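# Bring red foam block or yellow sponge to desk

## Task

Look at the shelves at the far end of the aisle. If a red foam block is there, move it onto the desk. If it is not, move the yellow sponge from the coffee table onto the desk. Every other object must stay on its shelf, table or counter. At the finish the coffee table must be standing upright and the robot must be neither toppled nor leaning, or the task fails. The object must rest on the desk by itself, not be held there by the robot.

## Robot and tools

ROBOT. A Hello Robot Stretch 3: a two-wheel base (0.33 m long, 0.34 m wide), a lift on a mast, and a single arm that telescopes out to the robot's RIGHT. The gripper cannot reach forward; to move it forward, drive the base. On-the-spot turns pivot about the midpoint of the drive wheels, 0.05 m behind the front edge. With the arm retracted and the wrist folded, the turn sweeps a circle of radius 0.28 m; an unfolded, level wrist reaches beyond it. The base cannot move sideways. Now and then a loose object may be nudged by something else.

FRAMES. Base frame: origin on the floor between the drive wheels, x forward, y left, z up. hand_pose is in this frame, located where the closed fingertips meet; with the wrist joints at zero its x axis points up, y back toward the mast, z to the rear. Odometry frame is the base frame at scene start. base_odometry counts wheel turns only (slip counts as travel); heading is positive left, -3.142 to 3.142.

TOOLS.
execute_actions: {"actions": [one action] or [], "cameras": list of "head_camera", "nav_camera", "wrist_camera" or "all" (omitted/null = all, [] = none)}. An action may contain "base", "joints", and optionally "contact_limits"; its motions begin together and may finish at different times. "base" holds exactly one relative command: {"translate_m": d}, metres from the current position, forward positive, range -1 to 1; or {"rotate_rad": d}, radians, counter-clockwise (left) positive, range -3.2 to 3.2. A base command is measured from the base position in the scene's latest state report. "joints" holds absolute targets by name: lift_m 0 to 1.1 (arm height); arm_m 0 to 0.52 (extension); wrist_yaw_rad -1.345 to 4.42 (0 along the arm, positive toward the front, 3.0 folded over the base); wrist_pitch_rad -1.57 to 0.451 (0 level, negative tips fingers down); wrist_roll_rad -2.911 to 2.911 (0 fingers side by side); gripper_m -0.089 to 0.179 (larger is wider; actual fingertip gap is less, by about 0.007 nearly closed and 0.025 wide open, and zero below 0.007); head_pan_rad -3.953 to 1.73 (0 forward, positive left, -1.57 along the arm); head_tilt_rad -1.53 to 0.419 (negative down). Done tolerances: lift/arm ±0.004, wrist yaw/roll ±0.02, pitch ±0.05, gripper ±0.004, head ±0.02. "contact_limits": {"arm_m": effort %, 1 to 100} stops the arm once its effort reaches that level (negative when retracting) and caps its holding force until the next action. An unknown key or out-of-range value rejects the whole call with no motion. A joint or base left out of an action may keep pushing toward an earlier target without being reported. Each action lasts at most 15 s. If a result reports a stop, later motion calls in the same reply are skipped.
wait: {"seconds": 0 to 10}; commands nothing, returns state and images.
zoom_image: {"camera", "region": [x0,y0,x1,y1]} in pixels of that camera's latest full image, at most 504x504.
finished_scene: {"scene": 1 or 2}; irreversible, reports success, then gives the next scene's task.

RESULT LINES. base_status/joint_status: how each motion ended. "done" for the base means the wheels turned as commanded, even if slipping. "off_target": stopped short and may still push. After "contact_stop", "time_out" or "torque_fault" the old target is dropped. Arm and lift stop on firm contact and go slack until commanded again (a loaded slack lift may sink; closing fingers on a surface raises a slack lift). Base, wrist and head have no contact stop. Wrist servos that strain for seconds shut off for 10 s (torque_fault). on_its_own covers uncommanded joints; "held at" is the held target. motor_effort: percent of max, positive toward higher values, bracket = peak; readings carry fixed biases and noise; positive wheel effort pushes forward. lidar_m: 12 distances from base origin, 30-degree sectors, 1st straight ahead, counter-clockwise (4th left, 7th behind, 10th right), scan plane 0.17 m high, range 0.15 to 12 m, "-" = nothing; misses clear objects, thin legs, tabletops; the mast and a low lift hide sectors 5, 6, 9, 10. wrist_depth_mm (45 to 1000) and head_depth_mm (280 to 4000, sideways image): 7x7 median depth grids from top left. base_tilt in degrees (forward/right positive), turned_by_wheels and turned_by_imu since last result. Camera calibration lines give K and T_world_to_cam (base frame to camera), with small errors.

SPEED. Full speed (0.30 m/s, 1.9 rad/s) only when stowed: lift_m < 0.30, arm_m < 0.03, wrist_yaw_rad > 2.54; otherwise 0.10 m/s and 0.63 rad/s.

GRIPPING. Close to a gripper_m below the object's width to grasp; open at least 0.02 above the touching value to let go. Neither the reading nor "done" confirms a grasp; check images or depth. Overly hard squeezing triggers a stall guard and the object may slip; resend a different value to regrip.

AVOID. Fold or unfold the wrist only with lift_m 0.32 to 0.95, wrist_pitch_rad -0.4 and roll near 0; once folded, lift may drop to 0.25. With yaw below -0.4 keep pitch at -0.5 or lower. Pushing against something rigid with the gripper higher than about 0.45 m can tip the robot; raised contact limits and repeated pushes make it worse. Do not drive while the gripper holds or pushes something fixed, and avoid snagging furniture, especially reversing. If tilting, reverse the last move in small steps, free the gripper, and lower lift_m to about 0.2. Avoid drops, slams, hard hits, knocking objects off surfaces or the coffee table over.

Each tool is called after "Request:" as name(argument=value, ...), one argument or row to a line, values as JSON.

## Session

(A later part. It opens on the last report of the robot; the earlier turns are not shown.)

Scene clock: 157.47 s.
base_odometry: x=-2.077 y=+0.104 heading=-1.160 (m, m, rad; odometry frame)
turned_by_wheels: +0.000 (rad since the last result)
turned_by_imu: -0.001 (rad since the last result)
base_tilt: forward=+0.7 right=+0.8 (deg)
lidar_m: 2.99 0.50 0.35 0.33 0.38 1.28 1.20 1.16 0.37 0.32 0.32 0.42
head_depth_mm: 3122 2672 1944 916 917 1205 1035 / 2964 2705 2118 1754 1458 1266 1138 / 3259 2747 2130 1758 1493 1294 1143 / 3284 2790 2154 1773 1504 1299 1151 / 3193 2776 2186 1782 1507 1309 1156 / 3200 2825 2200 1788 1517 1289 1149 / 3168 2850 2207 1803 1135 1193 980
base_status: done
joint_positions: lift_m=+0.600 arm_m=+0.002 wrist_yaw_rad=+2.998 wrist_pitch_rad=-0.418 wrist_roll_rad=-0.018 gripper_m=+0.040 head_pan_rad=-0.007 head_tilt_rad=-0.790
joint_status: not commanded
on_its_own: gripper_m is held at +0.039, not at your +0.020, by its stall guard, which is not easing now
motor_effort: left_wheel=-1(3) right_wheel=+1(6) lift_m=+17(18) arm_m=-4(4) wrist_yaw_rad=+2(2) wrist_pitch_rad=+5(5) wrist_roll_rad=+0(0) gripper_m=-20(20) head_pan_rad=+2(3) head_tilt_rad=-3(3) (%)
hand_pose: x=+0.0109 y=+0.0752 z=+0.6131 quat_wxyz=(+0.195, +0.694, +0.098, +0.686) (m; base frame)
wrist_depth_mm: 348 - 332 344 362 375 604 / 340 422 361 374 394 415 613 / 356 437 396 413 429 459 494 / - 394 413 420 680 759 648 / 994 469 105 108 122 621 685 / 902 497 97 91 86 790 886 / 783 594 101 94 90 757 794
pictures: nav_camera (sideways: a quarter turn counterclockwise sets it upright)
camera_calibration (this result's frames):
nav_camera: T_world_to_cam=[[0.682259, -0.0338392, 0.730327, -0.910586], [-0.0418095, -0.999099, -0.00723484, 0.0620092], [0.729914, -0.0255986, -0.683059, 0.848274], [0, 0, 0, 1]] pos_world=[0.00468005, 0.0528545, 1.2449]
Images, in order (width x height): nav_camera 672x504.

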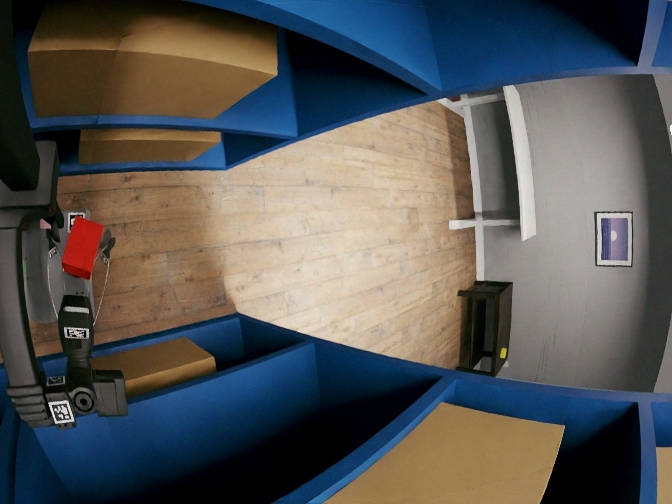

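Centred. Stow lower for speed.

Request:
execute_actions(
  actions=[
    {"base":{"translate_m":1.0},"joints":{"lift_m":0.33,"head_tilt_rad":-0.5}},
  ],
  cameras=["nav_camera"],
)

Request:
execute_actions(
  actions=[
    {"base":{"translate_m":1.0}},
  ],
  cameras=["nav_camera"],
)

Scene clock: 170.47 s.
base_odometry: x=-1.678 y=-0.813 heading=-1.160 (m, m, rad; odometry frame)
turned_by_wheels: +0.000 (rad since the last result)
turned_by_imu: -0.002 (rad since the last result)
base_tilt: forward=+0.8 right=+0.7 (deg)
lidar_m: 2.06 2.46 2.06 1.96 0.53 0.52 1.25 0.41 0.45 1.79 1.82 2.35
head_depth_mm: 2272 2508 2519 2415 1897 1527 1275 / 2268 2479 2619 2407 1907 1533 1280 / 2229 2451 2675 2557 1905 1540 1287 / 2201 2419 2686 2570 1931 1549 1296 / 2209 2375 2247 2453 1944 1545 1302 / 2183 2350 2629 2591 1956 1562 1303 / 2169 2360 2596 2618 1961 1571 1313
base_status: done
joint_positions: lift_m=+0.330 arm_m=+0.002 wrist_yaw_rad=+2.998 wrist_pitch_rad=-0.418 wrist_roll_rad=-0.018 gripper_m=+0.040 head_pan_rad=-0.007 head_tilt_rad=-0.507
joint_status: all done
on_its_own: gripper_m is held at +0.039, not at your +0.020, by its stall guard, which is not easing now
motor_effort: left_wheel=-1(2) right_wheel=+0(6) lift_m=+18(21) arm_m=-4(4) wrist_yaw_rad=+2(3) wrist_pitch_rad=+5(5) wrist_roll_rad=+0(0) gripper_m=-20(21) head_pan_rad=+2(1) head_tilt_rad=+2(16) (%)
hand_pose: x=+0.0109 y=+0.0752 z=+0.3430 quat_wxyz=(+0.195, +0.694, +0.099, +0.686) (m; base frame)
wrist_depth_mm: 537 - - - - - - / 530 678 - - - - - / 513 717 - - - - - / 507 753 849 855 858 859 880 / 525 646 105 108 122 686 702 / 543 564 97 91 87 577 578 / 481 - 100 94 90 496 498
pictures: nav_camera (sideways: a quarter turn counterclockwise sets it upright)
camera_calibration (this result's frames):
nav_camera: T_world_to_cam=[[0.450903, -0.0321499, 0.891994, -1.11995], [-0.0382394, -0.999129, -0.0166814, 0.0742902], [0.891753, -0.0265876, -0.45174, 0.546346], [0, 0, 0, 1]] pos_world=[0.0206229, 0.0527453, 1.24703]
Images, in order (width x height): nav_camera 672x504.

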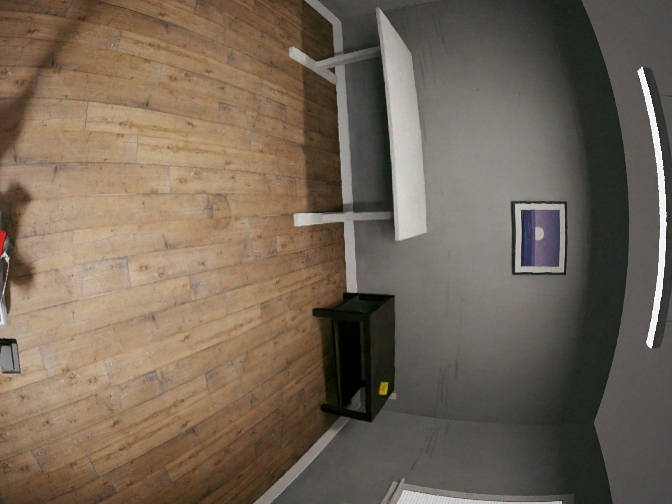

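Scene clock: 181.63 s.
base_odometry: x=-1.279 y=-1.730 heading=-1.160 (m, m, rad; odometry frame)
turned_by_wheels: +0.000 (rad since the last result)
turned_by_imu: -0.002 (rad since the last result)
base_tilt: forward=+0.7 right=+0.7 (deg)
lidar_m: 1.12 1.58 1.74 2.02 2.07 1.42 1.34 1.36 1.82 1.71 1.69 1.10
head_depth_mm: 1355 1488 1649 1692 1619 1485 1279 / 1351 1478 1634 1801 1873 1534 1282 / 1335 1466 1625 1821 1922 1523 1285 / 1328 1451 1610 1776 1927 1547 1290 / 1315 1441 1542 1137 1501 1513 1304 / 1309 1425 1540 1144 1824 1563 1304 / 1295 1417 1523 1151 1765 1571 1315
base_status: done
joint_positions: lift_m=+0.330 arm_m=+0.002 wrist_yaw_rad=+2.998 wrist_pitch_rad=-0.418 wrist_roll_rad=-0.018 gripper_m=+0.040 head_pan_rad=-0.007 head_tilt_rad=-0.507
joint_status: not commanded
on_its_own: gripper_m is held at +0.039, not at your +0.020, by its stall guard, which is not easing now
motor_effort: left_wheel=+0(4) right_wheel=+0(6) lift_m=+17(18) arm_m=-4(4) wrist_yaw_rad=+2(2) wrist_pitch_rad=+5(5) wrist_roll_rad=+0(0) gripper_m=-20(20) head_pan_rad=+2(2) head_tilt_rad=+3(2) (%)
hand_pose: x=+0.0109 y=+0.0752 z=+0.3430 quat_wxyz=(+0.195, +0.694, +0.099, +0.686) (m; base frame)
wrist_depth_mm: - - - - - - - / - - - - - - - / - - - - - - - / 817 834 841 854 862 882 867 / 671 670 105 108 122 698 700 / 561 559 97 91 86 583 583 / 481 - 100 94 90 495 498
pictures: nav_camera (sideways: a quarter turn counterclockwise sets it upright)
camera_calibration (this result's frames):
nav_camera: T_world_to_cam=[[0.450825, -0.0321494, 0.892033, -1.12], [-0.0382379, -0.999129, -0.0166841, 0.0742937], [0.891793, -0.0265879, -0.451662, 0.546244], [0, 0, 0, 1]] pos_world=[0.0206277, 0.0527453, 1.24703]
Images, in order (width x height): nav_camera 672x504.

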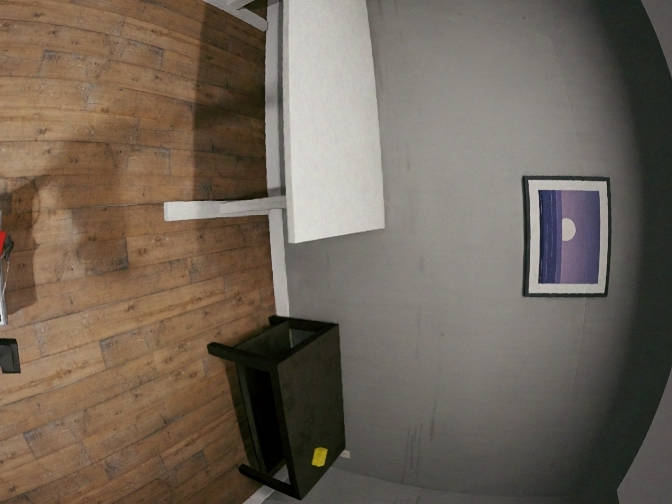

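Request:
execute_actions(
  actions=[
    {"base":{"translate_m":0.4}},
  ],
  cameras=[],
)

Request:
execute_actions(
  actions=[
    {"base":{"rotate_rad":1.65},"joints":{"lift_m":0.9,"head_pan_rad":-1.3,"head_tilt_rad":-0.7}},
  ],
  cameras=[],
)

Request:
execute_actions(
  actions=[
    {"base":{"translate_m":0.4},"joints":{"wrist_yaw_rad":0,"wrist_pitch_rad":0}},
  ],
  cameras=["nav_camera","head_camera"],
)

Scene clock: 190.00 s.
base_odometry: x=-1.120 y=-2.097 heading=-1.160 (m, m, rad; odometry frame)
turned_by_wheels: +0.000 (rad since the last result)
turned_by_imu: -0.001 (rad since the last result)
base_tilt: forward=+0.7 right=+0.9 (deg)
lidar_m: 0.73 0.73 1.52 2.05 2.09 1.84 1.74 1.76 1.78 1.68 1.46 0.76
head_depth_mm: 993 1091 1212 1361 1452 1445 1283 / 991 1080 1201 1345 1528 1533 1286 / 980 1071 1187 1330 1511 1543 1291 / 973 1060 1173 1319 1489 1549 1295 / 963 1056 1166 1192 855 688 619 / 959 1044 1154 1144 858 692 620 / 951 1036 1141 1151 865 694 610
base_status: done
joint_positions: lift_m=+0.330 arm_m=+0.002 wrist_yaw_rad=+2.998 wrist_pitch_rad=-0.418 wrist_roll_rad=-0.018 gripper_m=+0.040 head_pan_rad=-0.007 head_tilt_rad=-0.507
joint_status: not commanded
on_its_own: gripper_m is held at +0.039, not at your +0.020, by its stall guard, which is not easing now
motor_effort: left_wheel=+0(4) right_wheel=+0(5) lift_m=+18(18) arm_m=-4(4) wrist_yaw_rad=+2(2) wrist_pitch_rad=+5(5) wrist_roll_rad=+0(0) gripper_m=-21(21) head_pan_rad=+4(3) head_tilt_rad=+2(2) (%)
hand_pose: x=+0.0109 y=+0.0752 z=+0.3430 quat_wxyz=(+0.195, +0.694, +0.099, +0.686) (m; base frame)
wrist_depth_mm: - - - - - - - / - - - - - - - / - - - - - - - / 843 848 850 854 857 870 878 / 667 670 105 108 121 693 707 / 563 564 97 91 87 576 582 / 477 - 100 94 90 495 474
pictures: none
No camera images: the call's "cameras" was empty. Leave "cameras" out to get every camera's image.

Scene clock: 196.00 s.
base_odometry: x=-1.120 y=-2.097 heading=+0.489 (m, m, rad; odometry frame)
turned_by_wheels: +1.650 (rad since the last result)
turned_by_imu: +1.671 (rad since the last result)
base_tilt: forward=+0.7 right=+0.7 (deg)
lidar_m: 2.05 2.13 1.81 1.74 1.79 1.75 1.67 1.46 0.76 0.73 1.20 1.55
head_depth_mm: 959 1074 1225 1414 1556 - - / 982 1111 1086 905 1515 - - / 1013 1134 1090 853 719 - 1142 / 1034 1170 1094 861 705 1371 1157 / 1063 1207 1111 867 711 1373 1196 / 1098 1248 1117 870 736 1385 1193 / 1130 1293 1130 879 757 1383 1199
base_status: done
joint_positions: lift_m=+0.900 arm_m=+0.002 wrist_yaw_rad=+2.998 wrist_pitch_rad=-0.418 wrist_roll_rad=-0.018 gripper_m=+0.040 head_pan_rad=-1.293 head_tilt_rad=-0.691
joint_status: all done
on_its_own: gripper_m is held at +0.039, not at your +0.020, by its stall guard, which is not easing now
motor_effort: left_wheel=+0(4) right_wheel=+1(6) lift_m=+30(31) arm_m=-4(4) wrist_yaw_rad=+2(2) wrist_pitch_rad=+5(5) wrist_roll_rad=+0(0) gripper_m=-20(20) head_pan_rad=-3(28) head_tilt_rad=-3(13) (%)
hand_pose: x=+0.0109 y=+0.0751 z=+0.9124 quat_wxyz=(+0.195, +0.694, +0.099, +0.686) (m; base frame)
wrist_depth_mm: - - - - - - - / - - - - - - - / - - - - - - - / - - - - - - - / - - 105 108 122 - - / - - 97 91 86 - - / - - 101 94 90 - -
pictures: none
No camera images: the call's "cameras" was empty. Leave "cameras" out to get every camera's image.

Scene clock: 201.30 s.
base_odometry: x=-0.767 y=-1.909 heading=+0.489 (m, m, rad; odometry frame)
turned_by_wheels: +0.000 (rad since the last result)
turned_by_imu: -0.001 (rad since the last result)
base_tilt: forward=+0.7 right=+0.8 (deg)
lidar_m: 1.65 1.71 1.80 1.74 1.81 2.15 2.07 1.06 0.75 1.15 1.20 1.21
head_depth_mm: 959 1073 1075 387 - - - / 983 1101 1077 812 715 1300 1188 / 1006 1137 1091 855 701 1306 1182 / 1036 1169 1097 861 708 1330 1179 / 1061 1210 1109 867 710 1378 1190 / 1095 1245 1116 871 733 1384 1196 / 1126 1298 1127 879 755 1381 1200
base_status: done
joint_positions: lift_m=+0.900 arm_m=+0.002 wrist_yaw_rad=+0.002 wrist_pitch_rad=-0.025 wrist_roll_rad=-0.018 gripper_m=+0.040 head_pan_rad=-1.293 head_tilt_rad=-0.691
joint_status: all done
on_its_own: gripper_m is held at +0.039, not at your +0.020, by its stall guard, which is not easing now
motor_effort: left_wheel=-1(3) right_wheel=+1(6) lift_m=+29(30) arm_m=-4(4) wrist_yaw_rad=-2(3) wrist_pitch_rad=+8(8) wrist_roll_rad=+0(0) gripper_m=-19(21) head_pan_rad=-2(2) head_tilt_rad=-2(3) (%)
hand_pose: x=-0.0208 y=-0.4025 z=+1.0078 quat_wxyz=(+0.714, +0.010, -0.700, -0.008) (m; base frame)
wrist_depth_mm: 903 901 887 879 867 860 845 / 948 928 907 915 888 887 868 / 981 964 945 935 926 911 889 / - 988 988 947 952 934 931 / 935 973 106 108 121 959 956 / 657 674 97 91 86 984 992 / 511 524 103 94 90 549 -
pictures: head_camera (sideways: a quarter turn clockwise sets it upright), nav_camera (sideways: a quarter turn counterclockwise sets it upright)
camera_calibration (this result's frames):
head_camera: T_world_to_cam=[[-0.167456, 0.633322, -0.755554, 1.00712], [0.957327, 0.287561, 0.0288641, -0.036496], [0.235548, -0.718479, -0.654451, 0.808524], [0, 0, 0, 1]] pos_world=[0.0131405, -0.0464279, 1.29112]
nav_camera: T_world_to_cam=[[0.138519, -0.591588, 0.794252, -0.99059], [-0.970344, -0.241495, -0.010644, 0.0721127], [0.198105, -0.769223, -0.607495, 0.753225], [0, 0, 0, 1]] pos_world=[0.0579726, 0.0107924, 1.24513]
Images, in order (width x height): head_camera 896x504, nav_camera 672x504.

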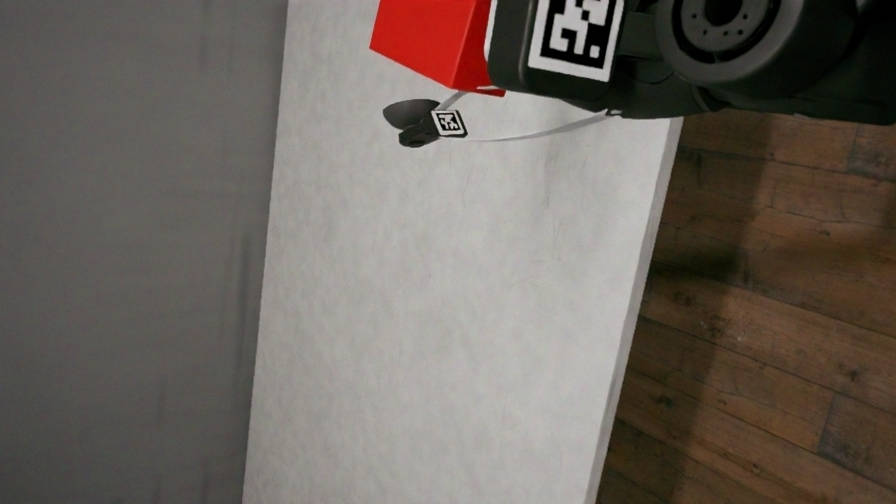

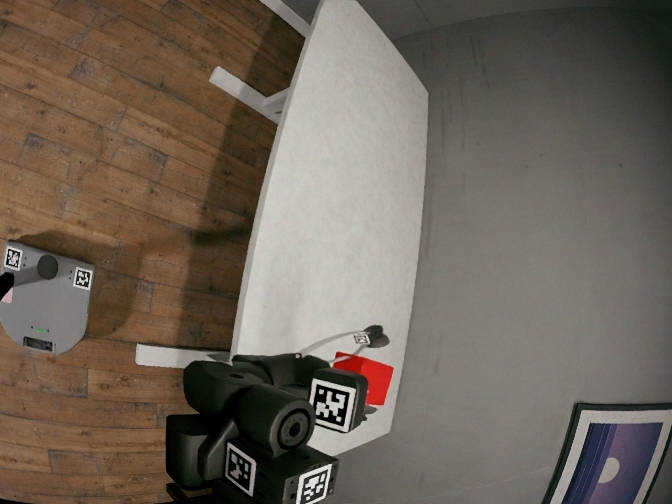

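Request:
execute_actions(
  actions=[
    {"base":{"translate_m":0.25},"joints":{"arm_m":0.22,"lift_m":0.72}},
  ],
)

Scene clock: 208.63 s.
base_odometry: x=-0.546 y=-1.791 heading=+0.489 (m, m, rad; odometry frame)
turned_by_wheels: +0.000 (rad since the last result)
turned_by_imu: -0.001 (rad since the last result)
base_tilt: forward=+0.7 right=+0.8 (deg)
lidar_m: 1.40 1.46 2.01 1.73 2.42 2.41 2.32 1.28 0.86 1.15 1.02 1.02
head_depth_mm: 957 1070 1068 689 - 1291 1171 / 981 1100 1083 837 700 1291 1173 / 1007 1136 1092 850 702 1300 1184 / 1035 1166 1096 861 706 1336 1187 / 1060 1207 1109 867 711 1384 1195 / 1092 1244 1121 872 732 1386 1196 / 1123 1292 1124 881 758 1381 1199
base_status: done
joint_positions: lift_m=+0.720 arm_m=+0.220 wrist_yaw_rad=+0.001 wrist_pitch_rad=-0.024 wrist_roll_rad=-0.018 gripper_m=+0.040 head_pan_rad=-1.293 head_tilt_rad=-0.691
joint_status: all done
on_its_own: gripper_m is held at +0.039, not at your +0.020, by its stall guard, which is not easing now
motor_effort: left_wheel=-1(4) right_wheel=+1(6) lift_m=+19(24) arm_m=+4(3) wrist_yaw_rad=+0(1) wrist_pitch_rad=+8(8) wrist_roll_rad=+0(0) gripper_m=-19(20) head_pan_rad=-3(2) head_tilt_rad=-3(3) (%)
hand_pose: x=-0.0211 y=-0.6202 z=+0.8286 quat_wxyz=(+0.714, +0.009, -0.700, -0.008) (m; base frame)
wrist_depth_mm: 681 678 678 655 648 647 632 / 711 701 693 677 677 665 653 / 721 715 716 710 708 691 673 / 739 738 722 720 722 706 700 / 447 467 106 108 122 528 547 / 320 322 98 91 87 359 365 / 248 250 102 94 90 266 273
pictures: head_camera (sideways: a quarter turn clockwise sets it upright), nav_camera (sideways: a quarter turn counterclockwise sets it upright), wrist_camera
camera_calibration (this result's frames):
head_camera: T_world_to_cam=[[-0.167391, 0.633408, -0.755496, 1.00704], [0.957366, 0.287433, 0.0288653, -0.0364979], [0.235438, -0.718454, -0.654517, 0.808611], [0, 0, 0, 1]] pos_world=[0.0131341, -0.0464279, 1.29112]
nav_camera: T_world_to_cam=[[0.138461, -0.591672, 0.794199, -0.990521], [-0.970376, -0.241367, -0.010641, 0.0721091], [0.19799, -0.769198, -0.607564, 0.753316], [0, 0, 0, 1]] pos_world=[0.0579726, 0.0107904, 1.24513]
wrist_camera: T_world_to_cam=[[-0.997362, -0.0545858, 0.0478534, -0.0908887], [-0.0581968, 0.207225, -0.976561, 0.968531], [0.04339, -0.976769, -0.209855, -0.268003], [0, 0, 0, 1]] pos_world=[-0.0226548, -0.467442, 0.893936]
Images, in order (width x height): head_camera 896x504, nav_camera 672x504, wrist_camera 644x364.

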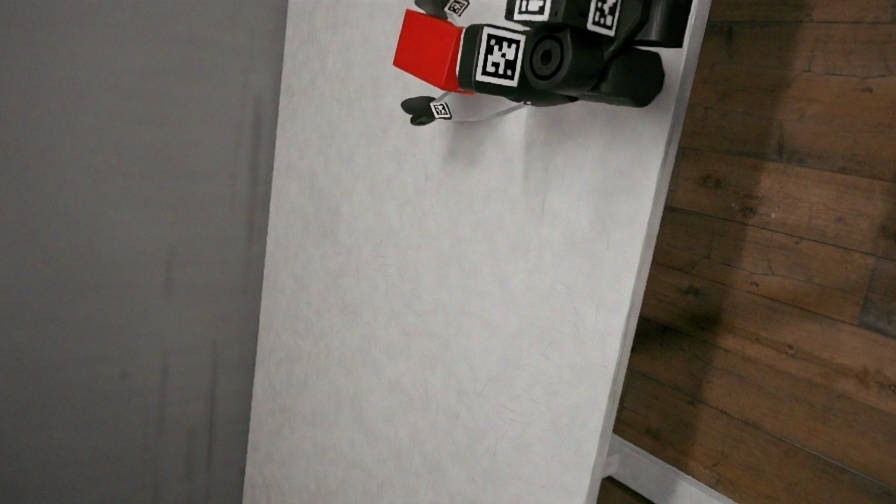

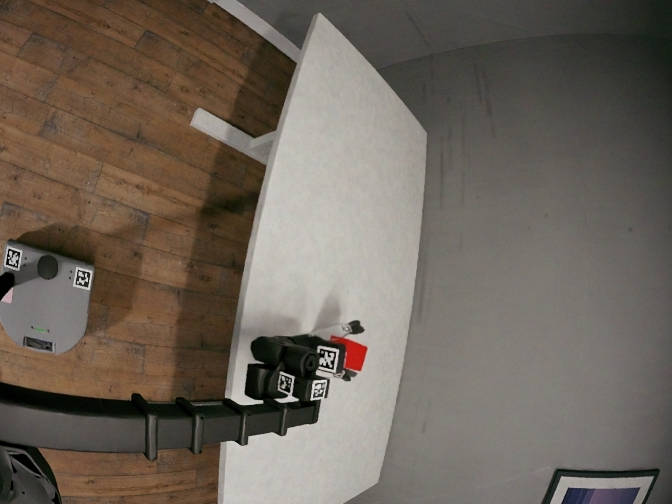

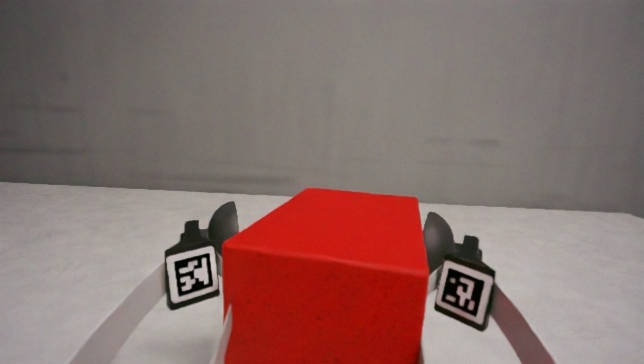

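Request:
execute_actions(
  actions=[
    {"joints":{"lift_m":0.67}},
  ],
  cameras=[],
)

Request:
execute_actions(
  actions=[
    {"joints":{"gripper_m":0.11}},
  ],
  cameras=[],
)

Request:
execute_actions(
  actions=[
    {"joints":{"arm_m":0.0}},
  ],
  cameras=["nav_camera"],
)

Scene clock: 213.23 s.
base_odometry: x=-0.546 y=-1.791 heading=+0.489 (m, m, rad; odometry frame)
turned_by_wheels: +0.000 (rad since the last result)
turned_by_imu: +0.000 (rad since the last result)
base_tilt: forward=+0.8 right=+0.8 (deg)
lidar_m: 1.40 1.45 2.02 1.73 2.42 2.41 2.32 1.28 0.86 1.15 1.02 1.02
head_depth_mm: 957 1073 1071 841 - 1293 1172 / 979 1105 1080 873 700 1297 1177 / 1006 1137 1090 853 702 1308 1184 / 1035 1171 1099 858 706 1342 1188 / 1063 1209 1107 865 709 1375 1186 / 1094 1239 1116 871 734 1377 1201 / 1125 1291 1131 877 757 1385 1198
base_status: not commanded
joint_positions: lift_m=+0.670 arm_m=+0.220 wrist_yaw_rad=+0.001 wrist_pitch_rad=-0.024 wrist_roll_rad=-0.018 gripper_m=+0.040 head_pan_rad=-1.293 head_tilt_rad=-0.691
joint_status: all done
on_its_own: gripper_m is held at +0.039, not at your +0.020, by its stall guard, which is not easing now
motor_effort: left_wheel=+0(1) right_wheel=+1(1) lift_m=+18(24) arm_m=+4(3) wrist_yaw_rad=+0(0) wrist_pitch_rad=+7(7) wrist_roll_rad=+0(0) gripper_m=-21(20) head_pan_rad=-1(2) head_tilt_rad=-2(3) (%)
hand_pose: x=-0.0211 y=-0.6203 z=+0.7787 quat_wxyz=(+0.714, +0.009, -0.700, -0.008) (m; base frame)
wrist_depth_mm: 689 685 674 667 653 648 627 / 706 696 695 681 677 670 661 / 735 724 709 703 704 684 676 / 541 562 602 622 671 701 696 / 320 328 106 108 122 374 386 / 226 230 97 91 87 254 257 / 176 178 102 94 90 189 194
pictures: none
No camera images: the call's "cameras" was empty. Leave "cameras" out to get every camera's image.

Scene clock: 214.43 s.
base_odometry: x=-0.546 y=-1.791 heading=+0.489 (m, m, rad; odometry frame)
turned_by_wheels: +0.000 (rad since the last result)
turned_by_imu: +0.000 (rad since the last result)
base_tilt: forward=+0.7 right=+0.8 (deg)
lidar_m: 1.40 1.46 2.01 1.73 2.42 2.41 2.32 1.28 0.86 1.15 1.02 1.02
head_depth_mm: 956 1073 1072 854 - 1298 1176 / 982 1100 1081 849 699 1297 1179 / 1006 1132 1089 853 702 1300 1183 / 1035 1170 1095 859 705 1338 1187 / 1068 1203 1110 865 711 1377 1196 / 1094 1242 1116 871 733 1379 1195 / 1125 1291 1129 877 756 1382 1200
base_status: not commanded
joint_positions: lift_m=+0.670 arm_m=+0.220 wrist_yaw_rad=+0.001 wrist_pitch_rad=-0.022 wrist_roll_rad=-0.018 gripper_m=+0.110 head_pan_rad=-1.293 head_tilt_rad=-0.691
joint_status: all done
motor_effort: left_wheel=-1(1) right_wheel=+1(1) lift_m=+18(18) arm_m=+4(3) wrist_yaw_rad=+0(0) wrist_pitch_rad=+6(7) wrist_roll_rad=+0(0) gripper_m=+0(78) head_pan_rad=-2(2) head_tilt_rad=-2(3) (%)
hand_pose: x=-0.0211 y=-0.6203 z=+0.7792 quat_wxyz=(+0.714, +0.009, -0.700, -0.008) (m; base frame)
wrist_depth_mm: 696 676 674 666 659 654 647 / 711 700 697 680 679 664 658 / 737 725 713 706 692 692 671 / 543 571 603 646 680 701 687 / 321 333 344 352 365 398 389 / 228 245 237 153 240 273 260 / 185 179 121 117 172 183 195
pictures: none
No camera images: the call's "cameras" was empty. Leave "cameras" out to get every camera's image.

Scene clock: 217.27 s.
base_odometry: x=-0.546 y=-1.791 heading=+0.489 (m, m, rad; odometry frame)
turned_by_wheels: +0.000 (rad since the last result)
turned_by_imu: +0.000 (rad since the last result)
base_tilt: forward=+0.7 right=+0.8 (deg)
lidar_m: 1.40 1.46 2.01 1.73 2.42 2.41 2.32 1.28 0.86 1.15 1.02 1.01
head_depth_mm: 955 1071 1073 842 695 1268 1173 / 981 1101 1079 851 697 1299 - / 1003 1133 1086 854 703 1309 1182 / 1032 1165 1100 859 705 1338 1186 / 1066 1209 1107 867 711 1370 1188 / 1089 1244 1122 869 734 1378 1197 / 1126 1293 1128 877 758 1378 1205
base_status: not commanded
joint_positions: lift_m=+0.670 arm_m=+0.002 wrist_yaw_rad=+0.001 wrist_pitch_rad=-0.021 wrist_roll_rad=-0.018 gripper_m=+0.110 head_pan_rad=-1.293 head_tilt_rad=-0.691
joint_status: all done
joint sent to its limit — the command would take arm_m past its lower limit, so that joint was sent only as far as its limit.
motor_effort: left_wheel=-1(1) right_wheel=+1(1) lift_m=+18(18) arm_m=-4(5) wrist_yaw_rad=+0(0) wrist_pitch_rad=+6(6) wrist_roll_rad=+0(0) gripper_m=-1(0) head_pan_rad=-2(1) head_tilt_rad=-3(3) (%)
hand_pose: x=-0.0212 y=-0.4027 z=+0.7795 quat_wxyz=(+0.714, +0.008, -0.700, -0.007) (m; base frame)
wrist_depth_mm: 913 887 893 864 857 851 842 / 929 933 907 901 907 883 868 / 967 947 947 928 905 909 890 / 550 581 619 653 690 738 903 / 326 338 349 302 371 406 394 / 230 247 240 246 251 276 261 / 186 180 184 187 191 184 197
pictures: nav_camera (sideways: a quarter turn counterclockwise sets it upright)
camera_calibration (this result's frames):
nav_camera: T_world_to_cam=[[0.13846, -0.591673, 0.794199, -0.99052], [-0.970376, -0.241366, -0.010641, 0.072109], [0.197988, -0.769198, -0.607565, 0.753317], [0, 0, 0, 1]] pos_world=[0.0579726, 0.0107904, 1.24513]
Images, in order (width x height): nav_camera 672x504.

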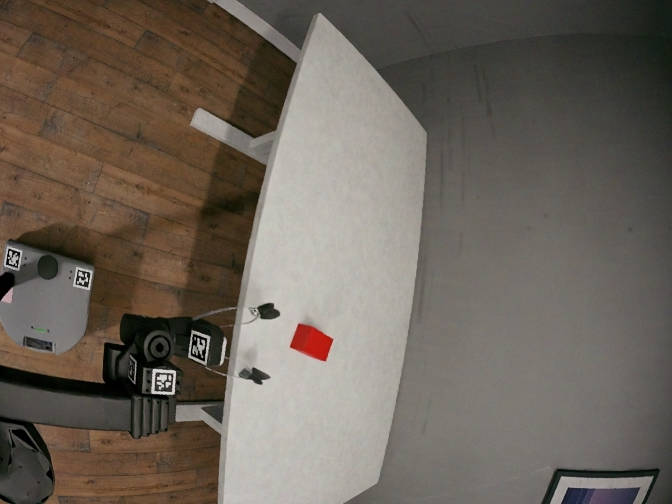

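Request:
finished_scene(
  scene=1,
)

The scene is finished: the task was done.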